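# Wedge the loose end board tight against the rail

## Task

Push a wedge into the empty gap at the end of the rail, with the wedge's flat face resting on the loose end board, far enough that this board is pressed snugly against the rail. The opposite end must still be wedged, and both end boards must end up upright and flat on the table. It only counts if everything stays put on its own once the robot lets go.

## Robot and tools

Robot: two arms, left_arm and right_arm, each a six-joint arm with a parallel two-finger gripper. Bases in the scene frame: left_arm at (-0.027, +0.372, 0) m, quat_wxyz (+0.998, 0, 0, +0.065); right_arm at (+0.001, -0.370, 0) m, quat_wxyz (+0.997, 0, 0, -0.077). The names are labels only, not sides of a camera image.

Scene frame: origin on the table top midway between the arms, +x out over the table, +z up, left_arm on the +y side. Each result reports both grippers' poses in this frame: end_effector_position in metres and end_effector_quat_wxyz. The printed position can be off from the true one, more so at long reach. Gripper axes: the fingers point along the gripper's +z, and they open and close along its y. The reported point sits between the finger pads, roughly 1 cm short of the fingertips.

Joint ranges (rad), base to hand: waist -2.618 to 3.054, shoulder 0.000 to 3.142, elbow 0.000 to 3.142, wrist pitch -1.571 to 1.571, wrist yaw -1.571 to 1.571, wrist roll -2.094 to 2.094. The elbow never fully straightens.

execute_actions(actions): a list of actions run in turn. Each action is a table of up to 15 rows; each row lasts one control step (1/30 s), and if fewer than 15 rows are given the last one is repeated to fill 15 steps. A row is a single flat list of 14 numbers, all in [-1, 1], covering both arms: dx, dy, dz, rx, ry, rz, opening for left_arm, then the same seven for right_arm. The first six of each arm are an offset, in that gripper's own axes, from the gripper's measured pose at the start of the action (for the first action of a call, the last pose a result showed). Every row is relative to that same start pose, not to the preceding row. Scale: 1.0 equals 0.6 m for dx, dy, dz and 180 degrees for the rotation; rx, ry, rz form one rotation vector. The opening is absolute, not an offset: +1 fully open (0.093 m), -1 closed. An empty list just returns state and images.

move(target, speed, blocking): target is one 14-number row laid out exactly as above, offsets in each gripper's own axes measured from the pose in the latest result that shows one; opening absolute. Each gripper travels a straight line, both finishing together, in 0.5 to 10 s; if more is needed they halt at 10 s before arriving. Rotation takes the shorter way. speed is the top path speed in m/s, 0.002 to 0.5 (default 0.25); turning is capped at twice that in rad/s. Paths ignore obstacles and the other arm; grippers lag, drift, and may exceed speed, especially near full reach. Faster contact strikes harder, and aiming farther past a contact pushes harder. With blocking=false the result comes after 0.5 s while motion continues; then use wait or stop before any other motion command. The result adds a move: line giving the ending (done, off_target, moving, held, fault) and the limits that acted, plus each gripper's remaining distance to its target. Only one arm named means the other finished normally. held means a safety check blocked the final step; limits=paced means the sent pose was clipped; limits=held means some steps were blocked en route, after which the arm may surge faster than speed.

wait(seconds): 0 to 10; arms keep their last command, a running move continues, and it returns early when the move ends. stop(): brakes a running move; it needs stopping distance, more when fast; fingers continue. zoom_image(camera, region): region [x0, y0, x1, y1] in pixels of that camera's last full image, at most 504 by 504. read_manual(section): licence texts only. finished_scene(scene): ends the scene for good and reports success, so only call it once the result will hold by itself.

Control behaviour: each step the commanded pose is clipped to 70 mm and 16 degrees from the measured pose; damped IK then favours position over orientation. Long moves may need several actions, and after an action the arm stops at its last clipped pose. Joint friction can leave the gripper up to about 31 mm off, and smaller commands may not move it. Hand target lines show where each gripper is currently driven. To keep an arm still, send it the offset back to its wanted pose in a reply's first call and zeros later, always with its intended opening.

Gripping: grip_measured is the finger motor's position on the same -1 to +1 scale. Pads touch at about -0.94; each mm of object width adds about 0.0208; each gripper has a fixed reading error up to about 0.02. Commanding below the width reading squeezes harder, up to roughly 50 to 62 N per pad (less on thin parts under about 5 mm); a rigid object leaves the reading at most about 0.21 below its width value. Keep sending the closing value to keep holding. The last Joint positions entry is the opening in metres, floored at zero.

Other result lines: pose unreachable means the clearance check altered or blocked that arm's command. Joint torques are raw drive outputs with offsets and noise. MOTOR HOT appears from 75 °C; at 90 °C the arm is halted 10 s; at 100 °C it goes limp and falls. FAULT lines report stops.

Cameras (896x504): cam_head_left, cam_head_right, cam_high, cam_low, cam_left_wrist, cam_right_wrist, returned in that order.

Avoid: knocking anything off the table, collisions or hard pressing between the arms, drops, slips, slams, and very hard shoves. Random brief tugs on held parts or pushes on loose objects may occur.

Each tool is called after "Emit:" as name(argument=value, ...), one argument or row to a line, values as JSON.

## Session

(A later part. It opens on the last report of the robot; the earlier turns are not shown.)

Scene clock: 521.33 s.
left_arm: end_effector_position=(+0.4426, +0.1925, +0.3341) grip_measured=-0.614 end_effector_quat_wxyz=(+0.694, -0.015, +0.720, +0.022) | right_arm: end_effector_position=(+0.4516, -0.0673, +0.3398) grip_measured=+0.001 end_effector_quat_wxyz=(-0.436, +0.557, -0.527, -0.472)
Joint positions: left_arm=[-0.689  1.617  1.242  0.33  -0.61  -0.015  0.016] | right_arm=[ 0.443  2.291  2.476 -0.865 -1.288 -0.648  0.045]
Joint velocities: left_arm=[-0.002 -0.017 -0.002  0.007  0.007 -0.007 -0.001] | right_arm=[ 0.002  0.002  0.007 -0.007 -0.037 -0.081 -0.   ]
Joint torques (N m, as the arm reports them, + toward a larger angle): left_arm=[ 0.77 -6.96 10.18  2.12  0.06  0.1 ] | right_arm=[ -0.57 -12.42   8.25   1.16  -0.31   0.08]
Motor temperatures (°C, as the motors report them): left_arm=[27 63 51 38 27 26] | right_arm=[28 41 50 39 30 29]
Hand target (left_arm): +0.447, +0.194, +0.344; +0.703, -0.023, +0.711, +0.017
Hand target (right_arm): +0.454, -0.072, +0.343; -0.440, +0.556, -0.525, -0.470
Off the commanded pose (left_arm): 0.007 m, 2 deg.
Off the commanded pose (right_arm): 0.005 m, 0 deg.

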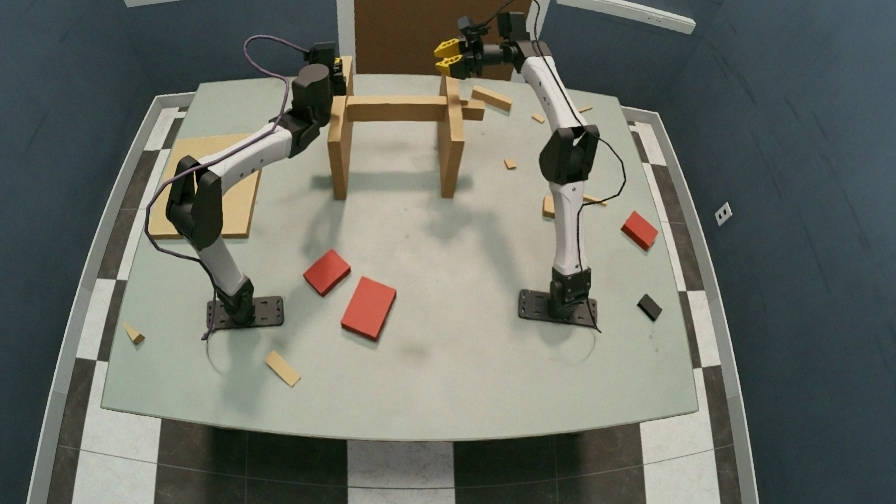

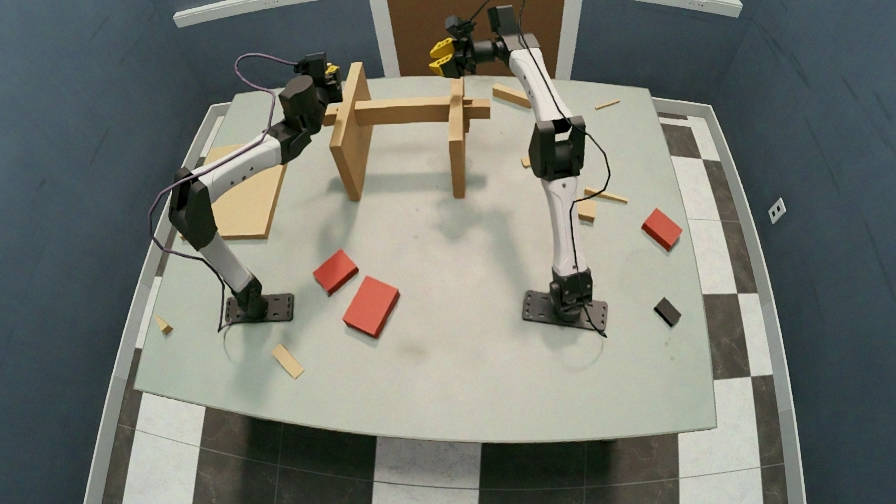

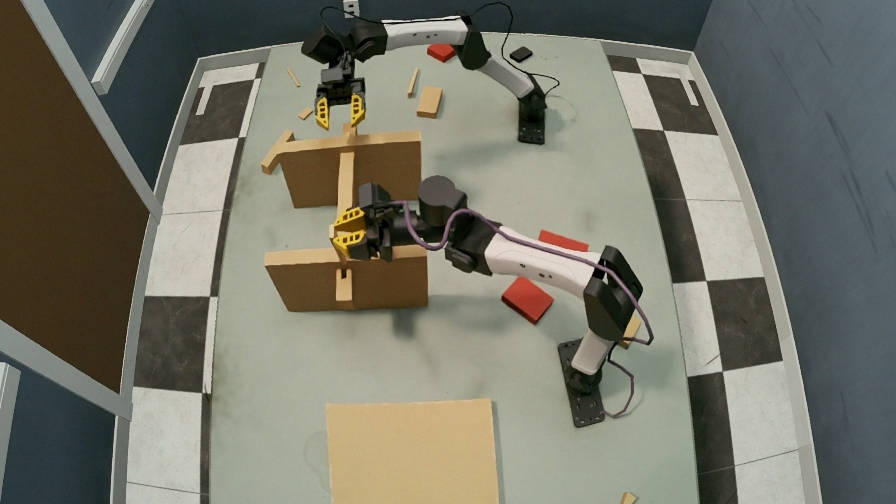

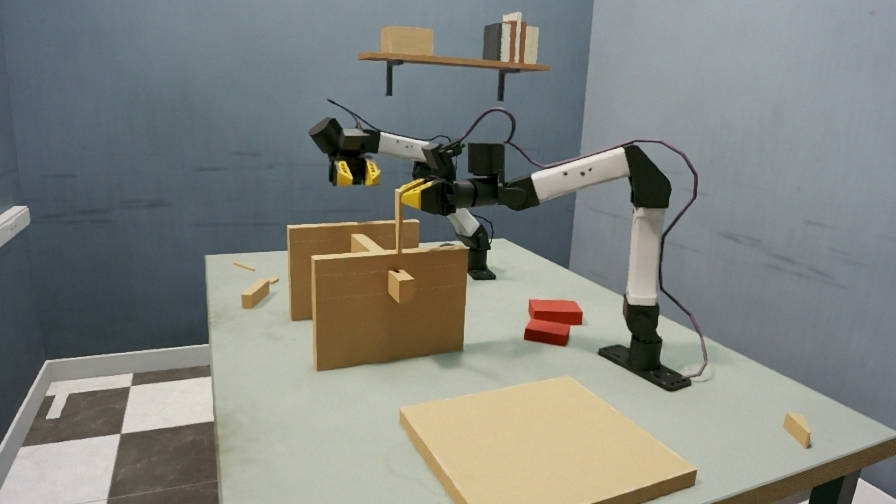

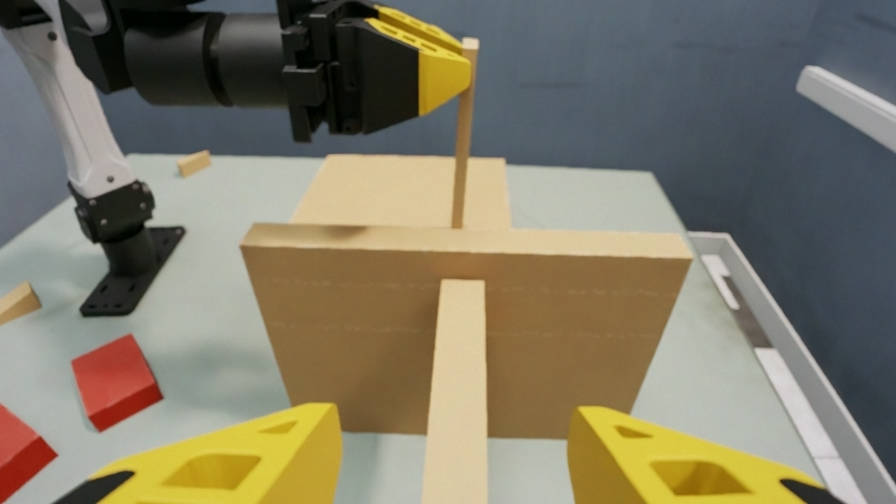

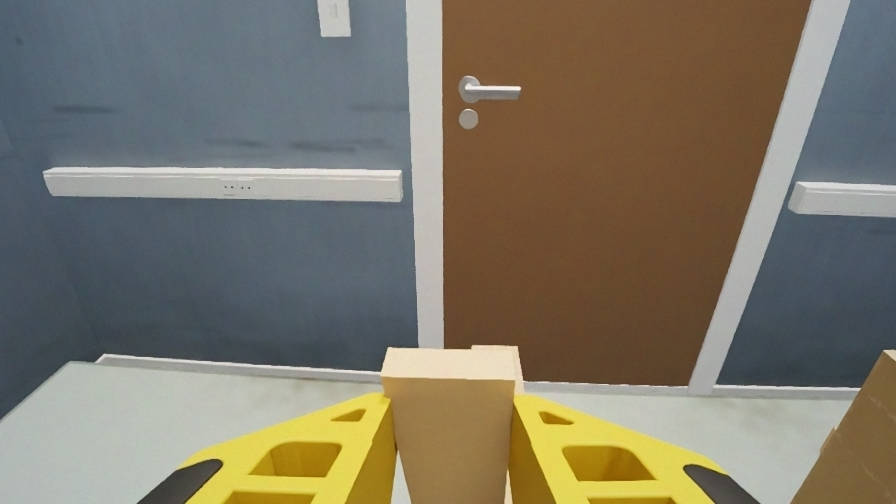

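Emit:
move(
  target=[-0.008, 0, 0, 0, -0.024, 0, -0.63, 0, 0, 0, 0, 0, 0, 0.0],
  speed=0.03,
)

Scene clock: 549.10 s.
left_arm: end_effector_position=(+0.4415, +0.1932, +0.3437) grip_measured=-0.614 end_effector_quat_wxyz=(+0.719, -0.017, +0.694, +0.021) | right_arm: end_effector_position=(+0.4516, -0.0673, +0.3398) grip_measured=+0.001 end_effector_quat_wxyz=(-0.436, +0.557, -0.527, -0.472)
Joint positions: left_arm=[-0.689  1.617  1.207  0.453 -0.61   0.03   0.016] | right_arm=[ 0.443  2.291  2.476 -0.865 -1.288 -0.648  0.045]
Joint velocities: left_arm=[ 0.012 -0.002  0.007 -0.022  0.066 -0.037 -0.001] | right_arm=[-0.017 -0.007  0.007  0.022  0.022  0.007 -0.001]
Joint torques (N m, as the arm reports them, + toward a larger angle): left_arm=[ 0.34 -7.13  7.14  2.18  0.03  0.2 ] | right_arm=[  0.4  -13.2    6.22   1.27  -0.24   0.14]
Motor temperatures (°C, as the motors report them): left_arm=[27 59 54 40 27 26] | right_arm=[28 45 51 39 30 29]
Hand target (left_arm): +0.443, +0.192, +0.339; +0.720, -0.014, +0.693, +0.023
Hand target (right_arm): +0.452, -0.067, +0.340; -0.436, +0.557, -0.527, -0.472
Off the commanded pose (left_arm): 0.005 m, 0 deg.
Off the commanded pose (right_arm): 0.000 m, 0 deg.
move: done

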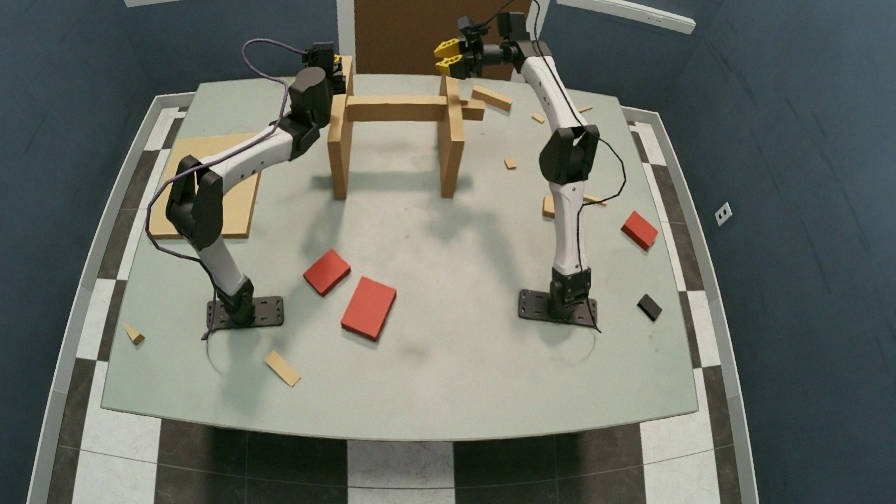

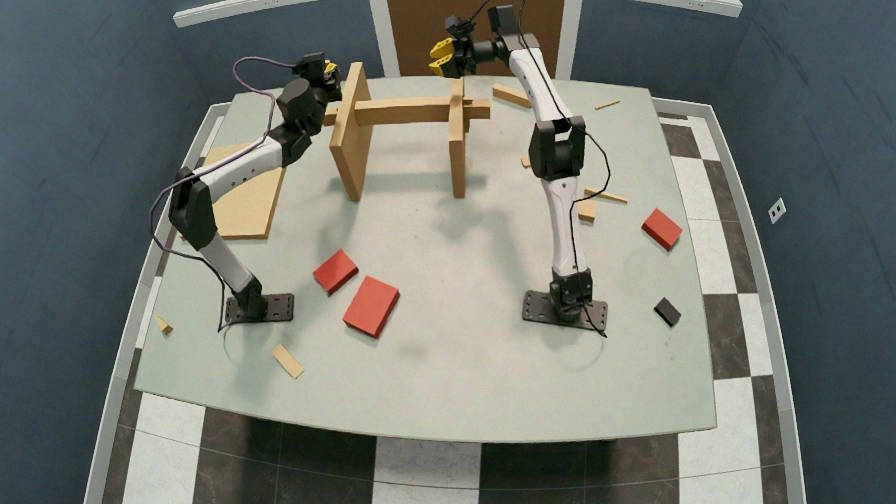

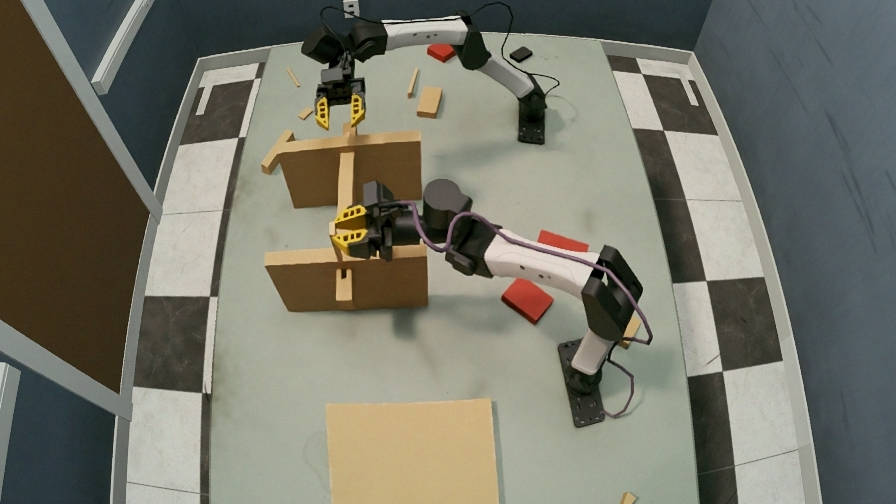

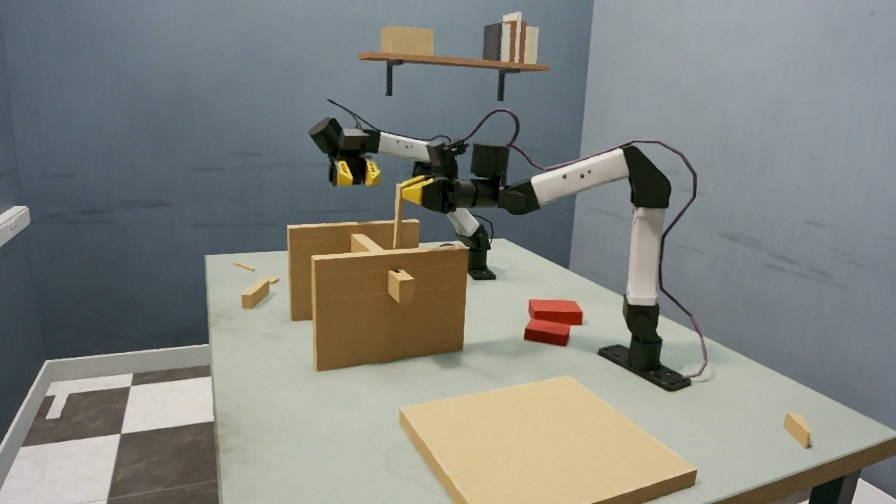

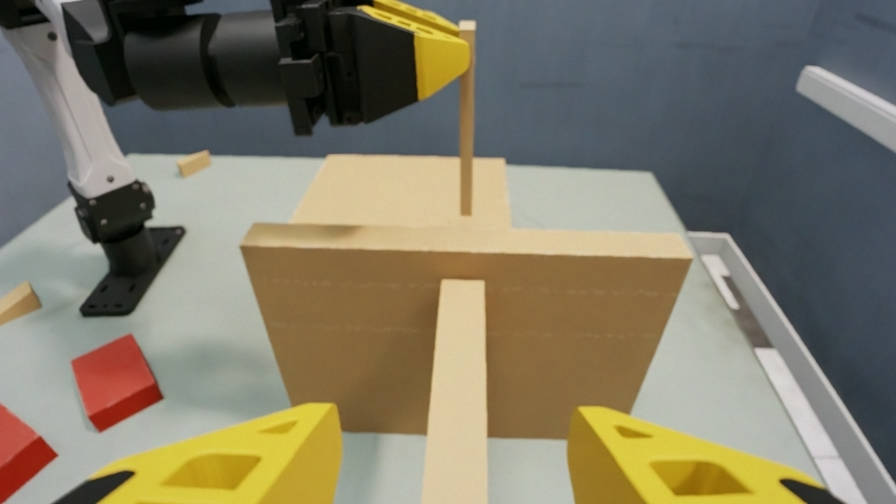

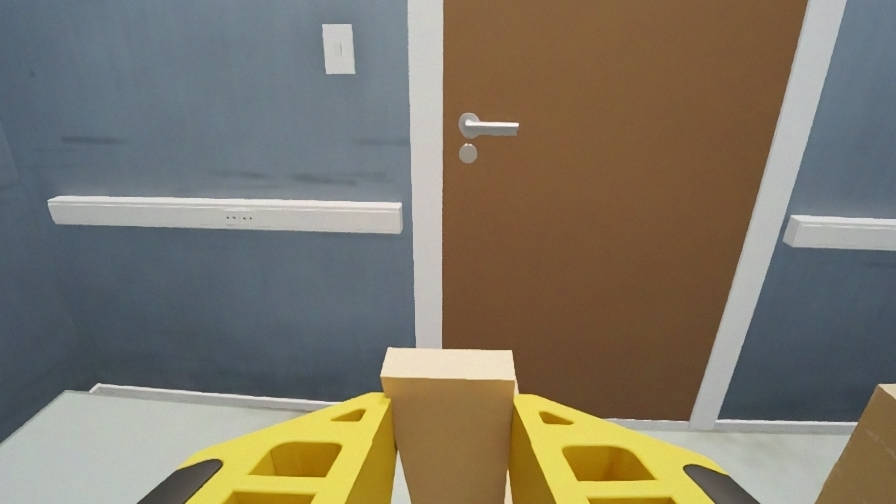

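Emit:
move(
  target=[0.055, 0, 0.001, 0, 0.007, 0, -0.63, 0, 0, 0, 0, 0, 0, 0.0],
  speed=0.02,
)

Scene clock: 574.20 s.
left_arm: end_effector_position=(+0.4388, +0.1953, +0.3319) grip_measured=-0.614 end_effector_quat_wxyz=(+0.724, -0.021, +0.690, +0.017) | right_arm: end_effector_position=(+0.4516, -0.0673, +0.3398) grip_measured=+0.001 end_effector_quat_wxyz=(-0.436, +0.557, -0.527, -0.472)
Joint positions: left_arm=[-0.689  1.617  1.146  0.53  -0.612  0.027  0.016] | right_arm=[ 0.443  2.291  2.476 -0.865 -1.288 -0.648  0.045]
Joint velocities: left_arm=[ 0.002  0.022 -0.007  0.007 -0.022 -0.051 -0.   ] | right_arm=[-0.002 -0.012  0.012  0.022  0.007 -0.081 -0.001]
Joint torques (N m, as the arm reports them, + toward a larger angle): left_arm=[ 0.39 -5.58  6.47  1.95  0.08 -0.07] | right_arm=[  0.41 -13.2    6.23   1.27  -0.24   0.14]
Motor temperatures (°C, as the motors report them): left_arm=[27 58 51 42 27 26] | right_arm=[28 49 50 40 30 29]
Hand target (left_arm): +0.443, +0.193, +0.311; +0.711, -0.017, +0.702, +0.020
Hand target (right_arm): +0.452, -0.067, +0.340; -0.436, +0.557, -0.527, -0.472
Off the commanded pose (left_arm): 0.022 m, 2 deg.
Off the commanded pose (right_arm): 0.000 m, 0 deg.
move: off_target (left_arm)

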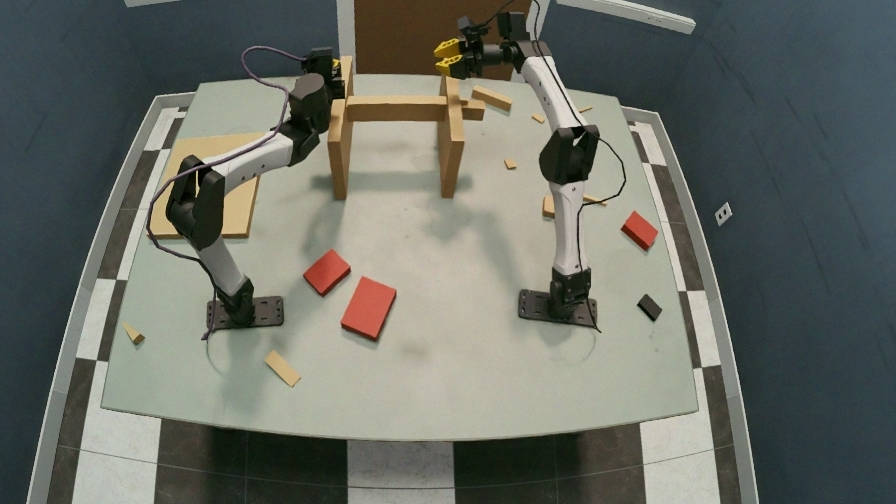

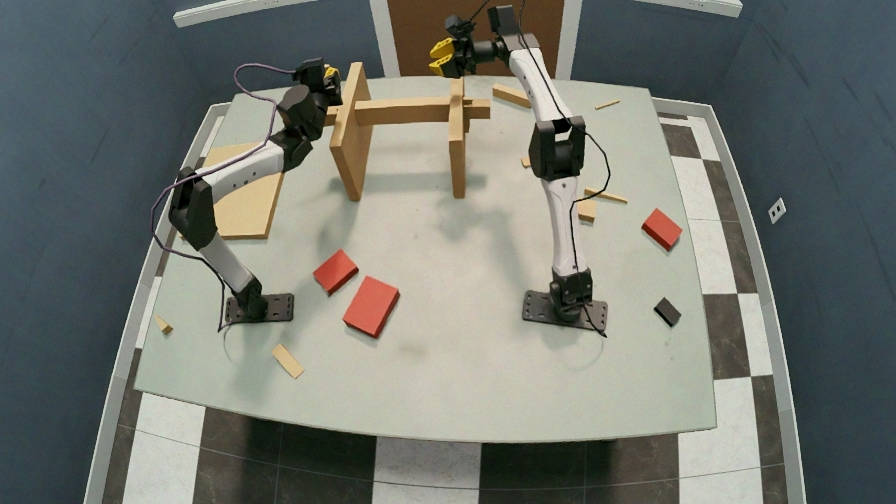

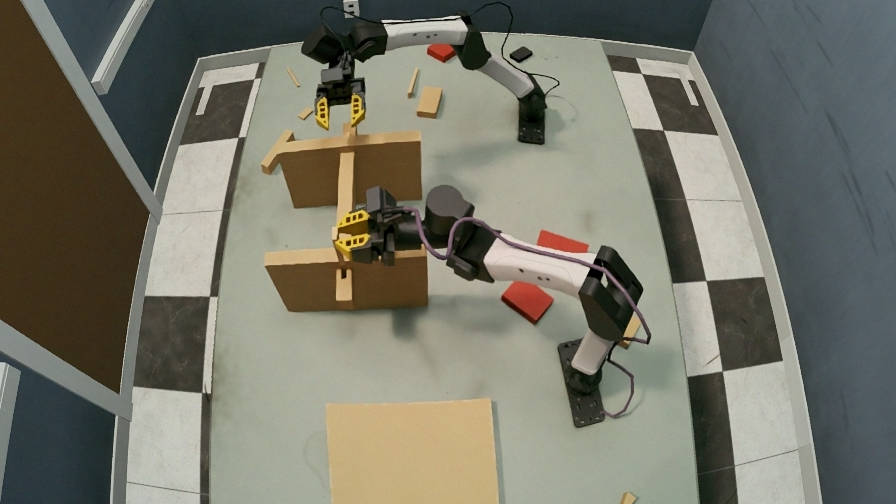

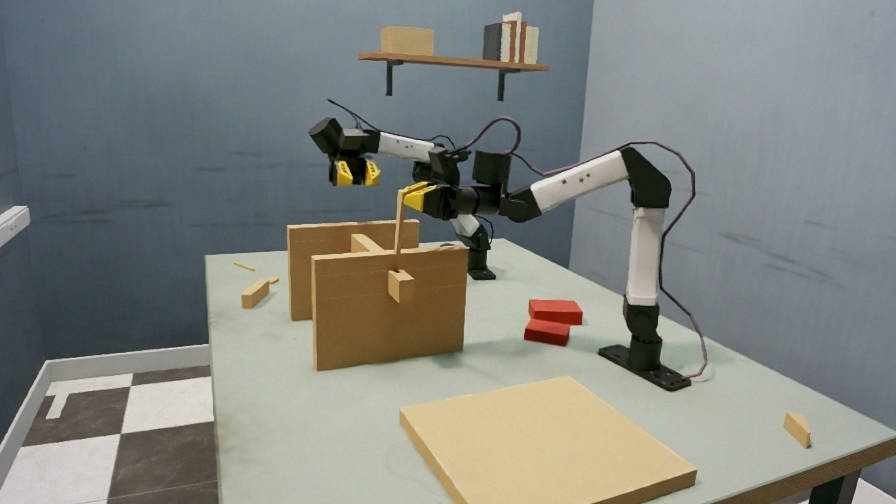

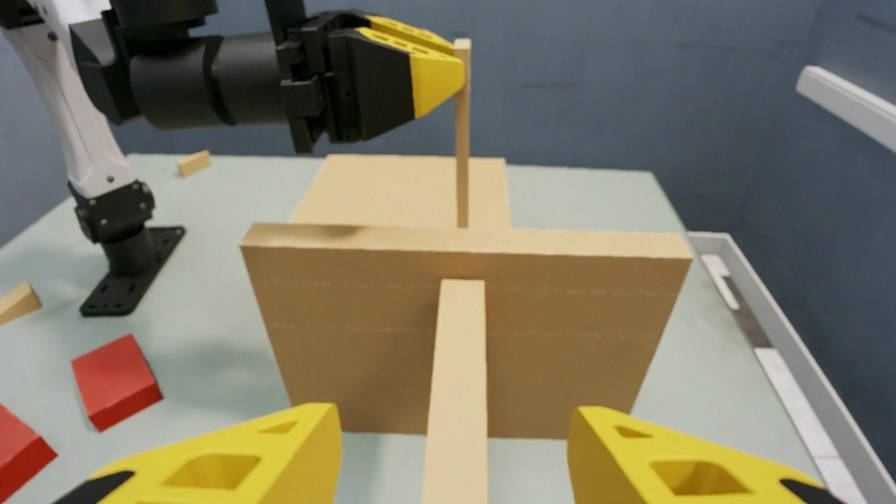

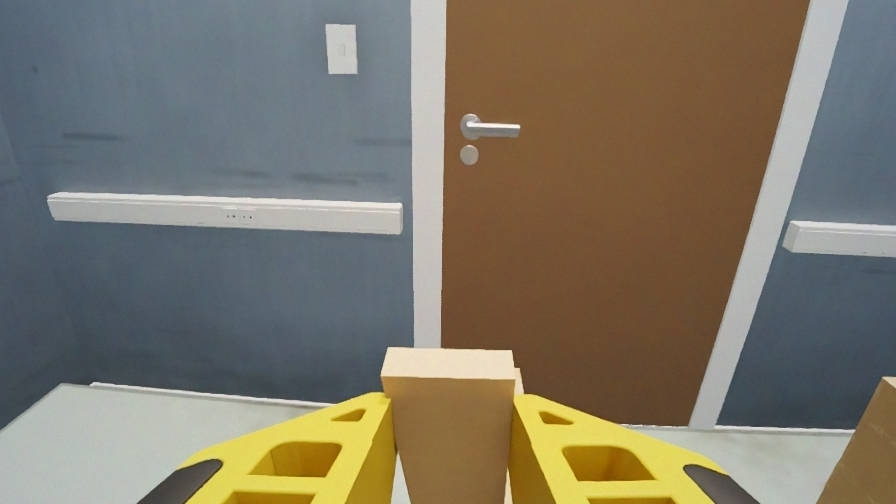

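Emit:
zoom_image(
  camera="cam_low",
  region=[350, 210, 450, 310],
)

Emit:
zoom_image(
  camera="cam_high",
  region=[300, 220, 390, 310],
)

Region (350, 210, 450, 310) of cam_low's 896x504 image, scaled by 5.040, with more detail than that image has.

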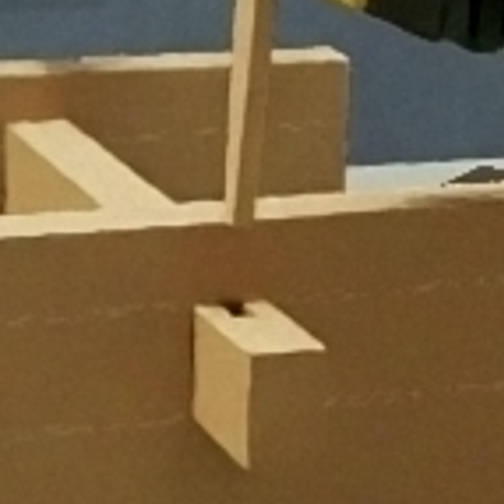

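Region (300, 220, 390, 310) of cam_high's 896x504 image, scaled by 5.600, with more detail than that image has.

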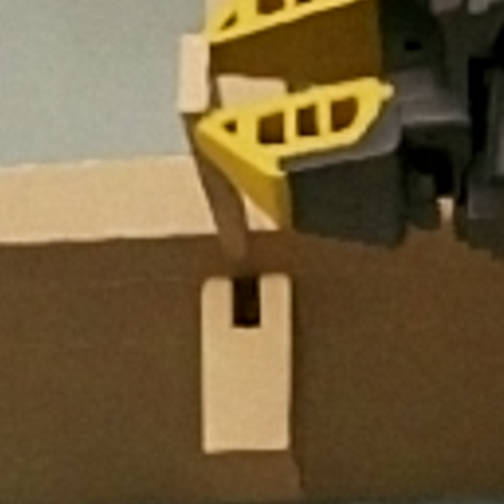

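Emit:
zoom_image(
  camera="cam_right_wrist",
  region=[360, 334, 560, 504],
)

Emit:
zoom_image(
  camera="cam_head_right",
  region=[280, 40, 400, 160],
)

Region (360, 334, 560, 504) of cam_right_wrist's 896x504 image, scaled by 2.520, with more detail than that image has; it fills the top 428 rows of this view, and the rest is white.

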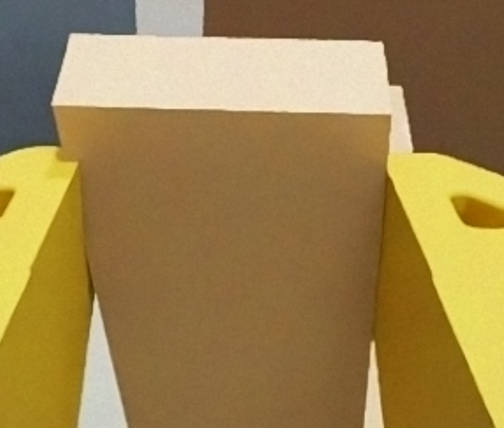

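Region (280, 40, 400, 160) of cam_head_right's 896x504 image, scaled by 4.200, with more detail than that image has.

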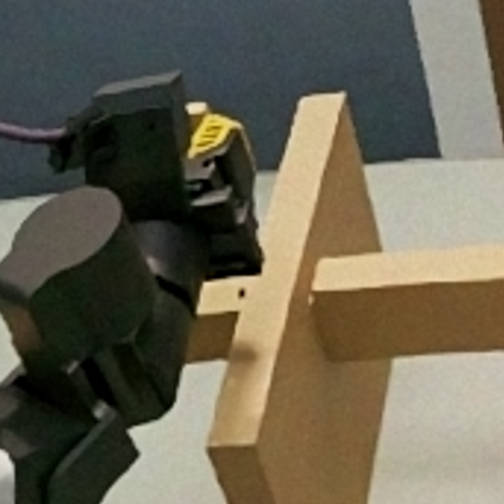

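Emit:
move(
  target=[0.0654, -0.003, 0.0104, 0, 0.0233, 0.004, -0.63, 0, 0, 0, 0, 0, 0, 0.0],
  speed=0.015,
)

Scene clock: 627.10 s.
left_arm: end_effector_position=(+0.4401, +0.1962, +0.3308) grip_measured=-0.614 end_effector_quat_wxyz=(+0.725, -0.034, +0.687, +0.012) | right_arm: end_effector_position=(+0.4516, -0.0673, +0.3398) grip_measured=+0.001 end_effector_quat_wxyz=(-0.436, +0.557, -0.527, -0.472)
Joint positions: left_arm=[-0.689  1.626  1.145  0.545 -0.623  0.006  0.016] | right_arm=[ 0.443  2.291  2.476 -0.865 -1.288 -0.648  0.045]
Joint velocities: left_arm=[-0.012 -0.007 -0.017  0.007 -0.095  0.022 -0.   ] | right_arm=[ 0.002 -0.022  0.017 -0.066  0.007  0.022  0.   ]
Joint torques (N m, as the arm reports them, + toward a larger angle): left_arm=[ 0.76 -5.    5.51  1.58  0.22 -0.12] | right_arm=[  0.41 -13.2    6.22   1.27  -0.24   0.14]
Motor temperatures (°C, as the motors report them): left_arm=[27 53 48 43 27 26] | right_arm=[28 53 48 40 30 29]
Hand target (left_arm): +0.446, +0.194, +0.293; +0.697, -0.018, +0.716, +0.021
Hand target (right_arm): +0.452, -0.067, +0.340; -0.436, +0.557, -0.527, -0.472
Off the commanded pose (left_arm): 0.038 m, 5 deg.
Off the commanded pose (right_arm): 0.000 m, 0 deg.
move: off_target (left_arm)

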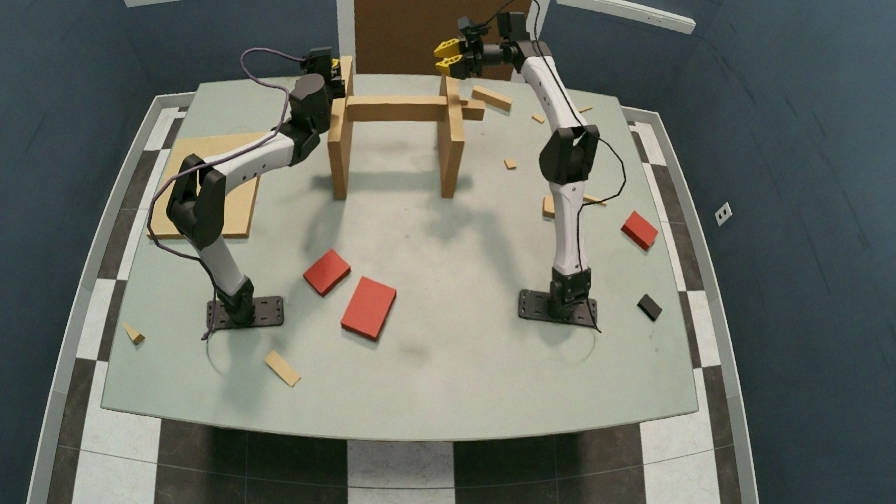

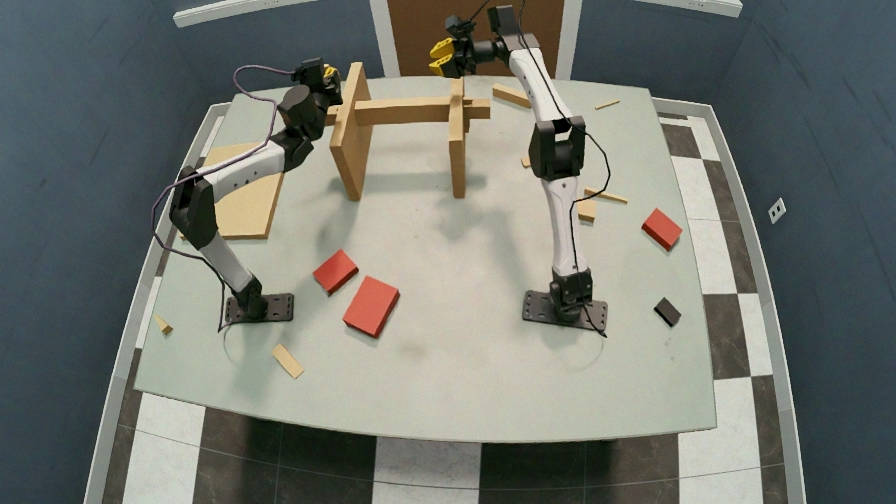

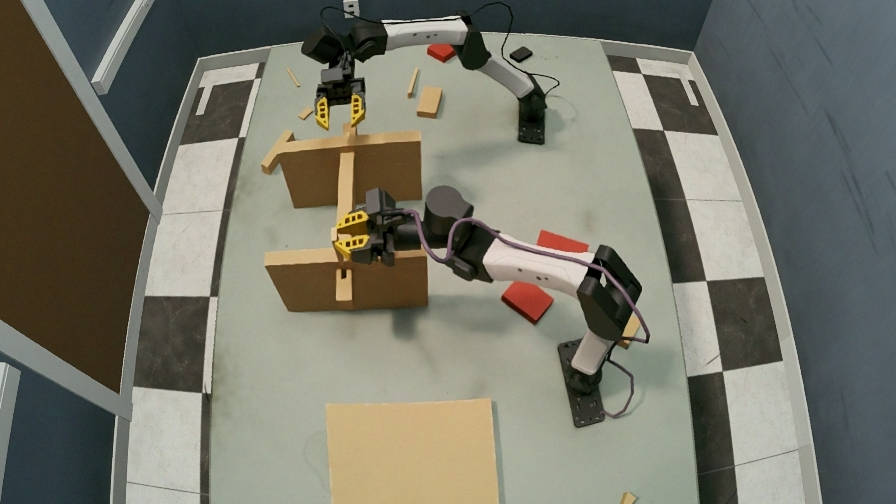

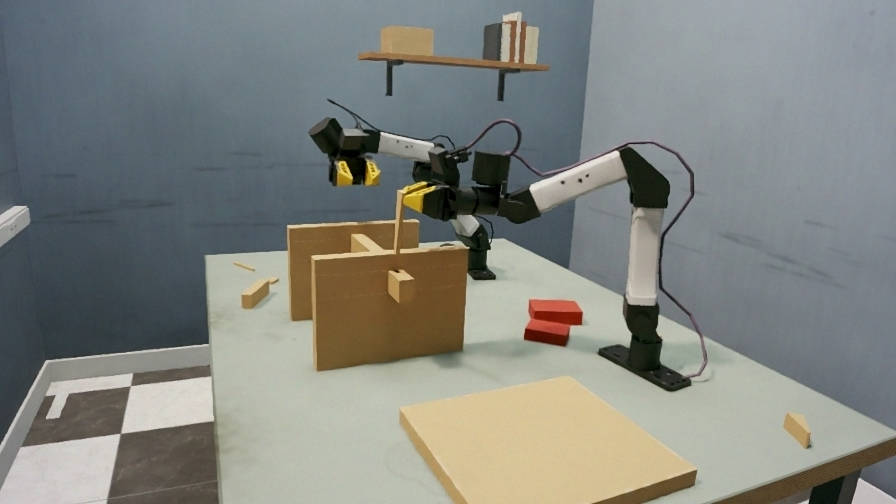

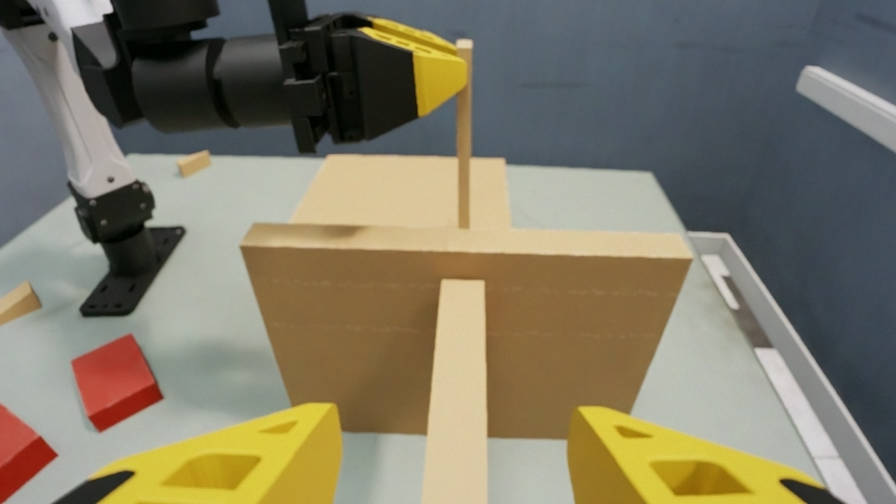

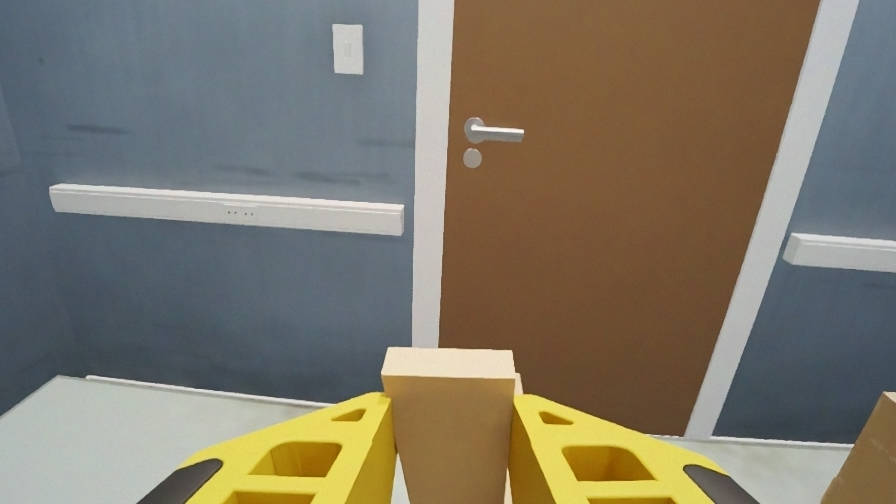

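Emit:
move(
  target=[-0.022, 0.015, 0.0067, 0.0035, 0.0138, 0.013, -0.63, 0, 0, 0, 0, 0, 0, 0.0],
  speed=0.015,
)

Scene clock: 652.50 s.
left_arm: end_effector_position=(+0.4439, +0.1955, +0.3320) grip_measured=-0.614 end_effector_quat_wxyz=(+0.709, -0.012, +0.705, +0.013) | right_arm: end_effector_position=(+0.4516, -0.0673, +0.3398) grip_measured=+0.001 end_effector_quat_wxyz=(-0.436, +0.557, -0.527, -0.472)
Joint positions: left_arm=[-0.673  1.616  1.189  0.434 -0.577  0.005  0.016] | right_arm=[ 0.443  2.291  2.476 -0.865 -1.288 -0.648  0.045]
Joint velocities: left_arm=[-0.012 -0.012 -0.002 -0.095 -0.037  0.022  0.   ] | right_arm=[-0.017  0.007  0.007 -0.051 -0.037  0.022 -0.   ]
Joint torques (N m, as the arm reports them, + toward a larger angle): left_arm=[ 1.25 -9.93  9.46  1.55 -0.04  0.2 ] | right_arm=[  0.41 -13.21   6.22   1.26  -0.24   0.14]
Motor temperatures (°C, as the motors report them): left_arm=[27 52 47 42 27 26] | right_arm=[28 54 48 41 30 29]
Hand target (left_arm): +0.442, +0.206, +0.343; +0.710, -0.016, +0.703, +0.022
Hand target (right_arm): +0.452, -0.067, +0.340; -0.436, +0.557, -0.527, -0.472
Off the commanded pose (left_arm): 0.016 m, 1 deg.
Off the commanded pose (right_arm): 0.000 m, 0 deg.
move: off_target (left_arm)

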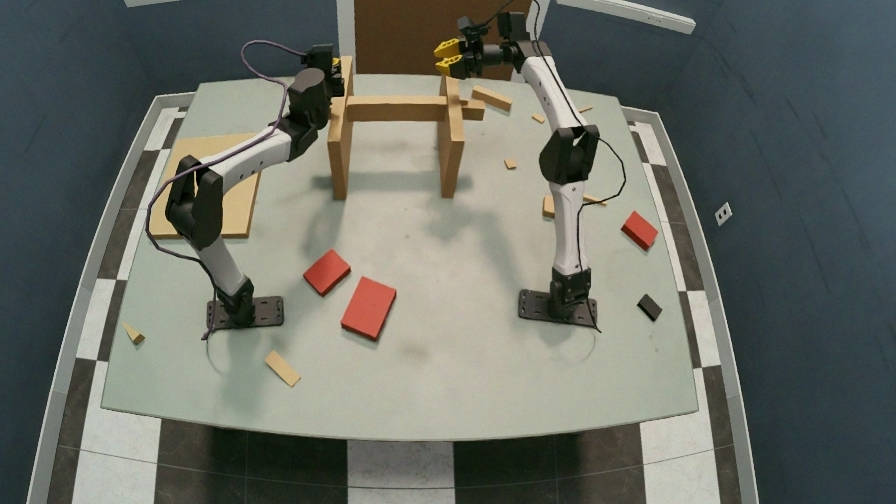

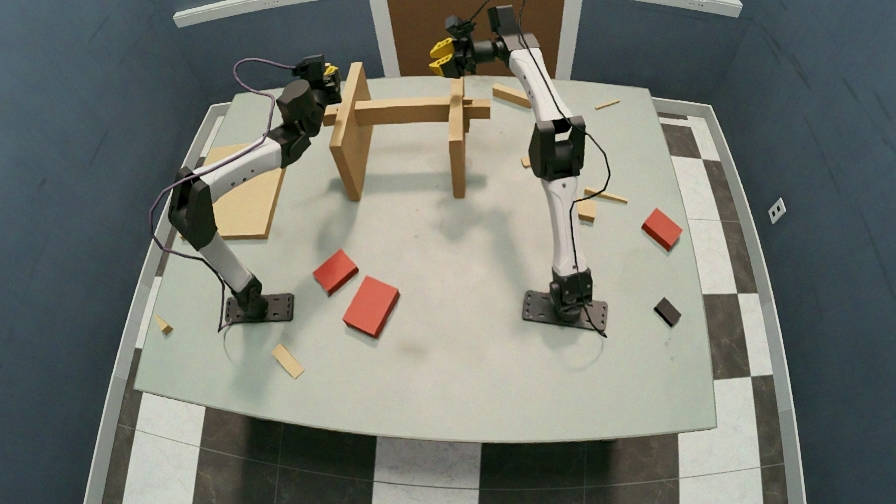

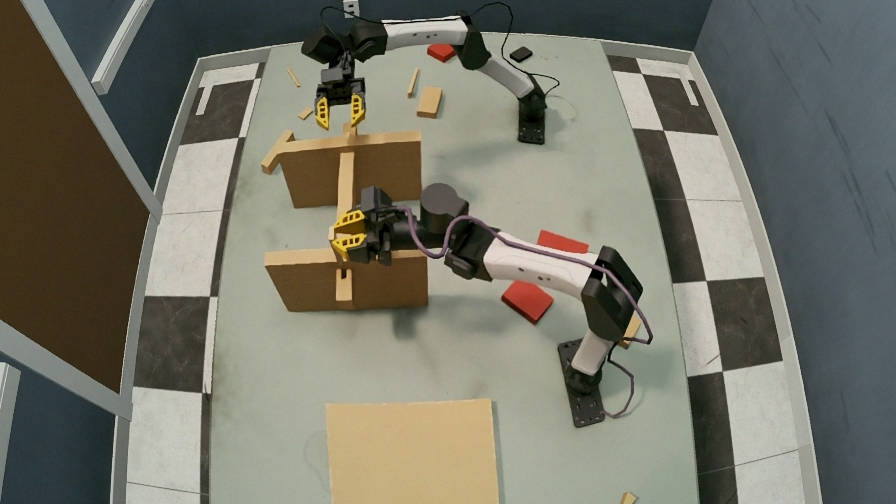

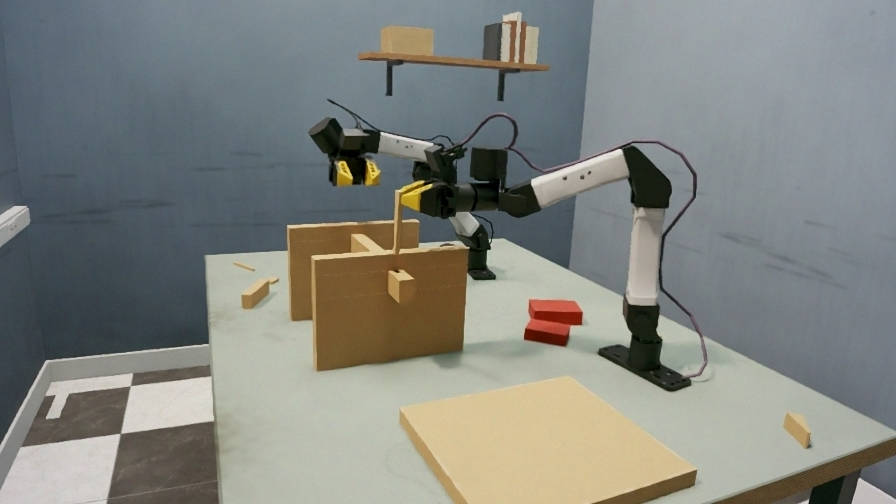

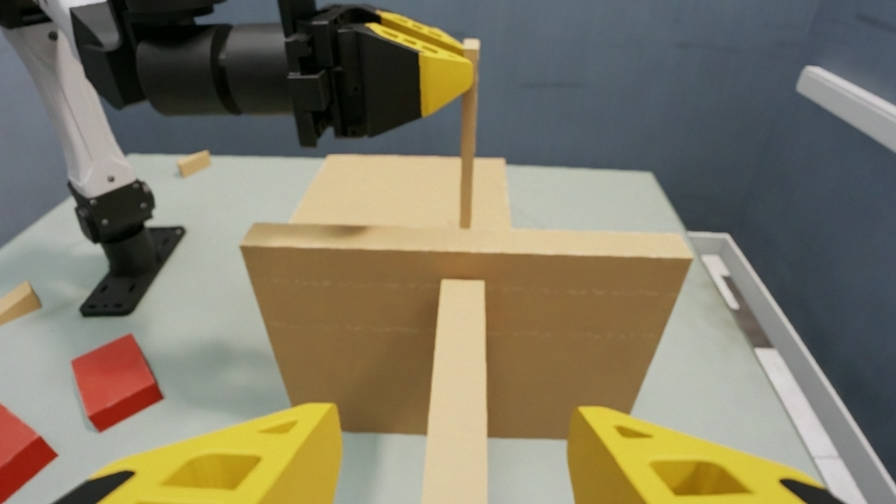

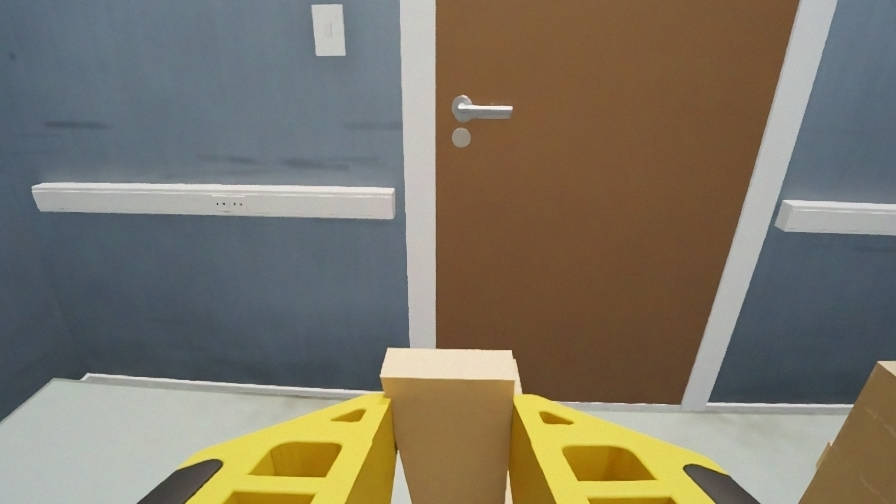

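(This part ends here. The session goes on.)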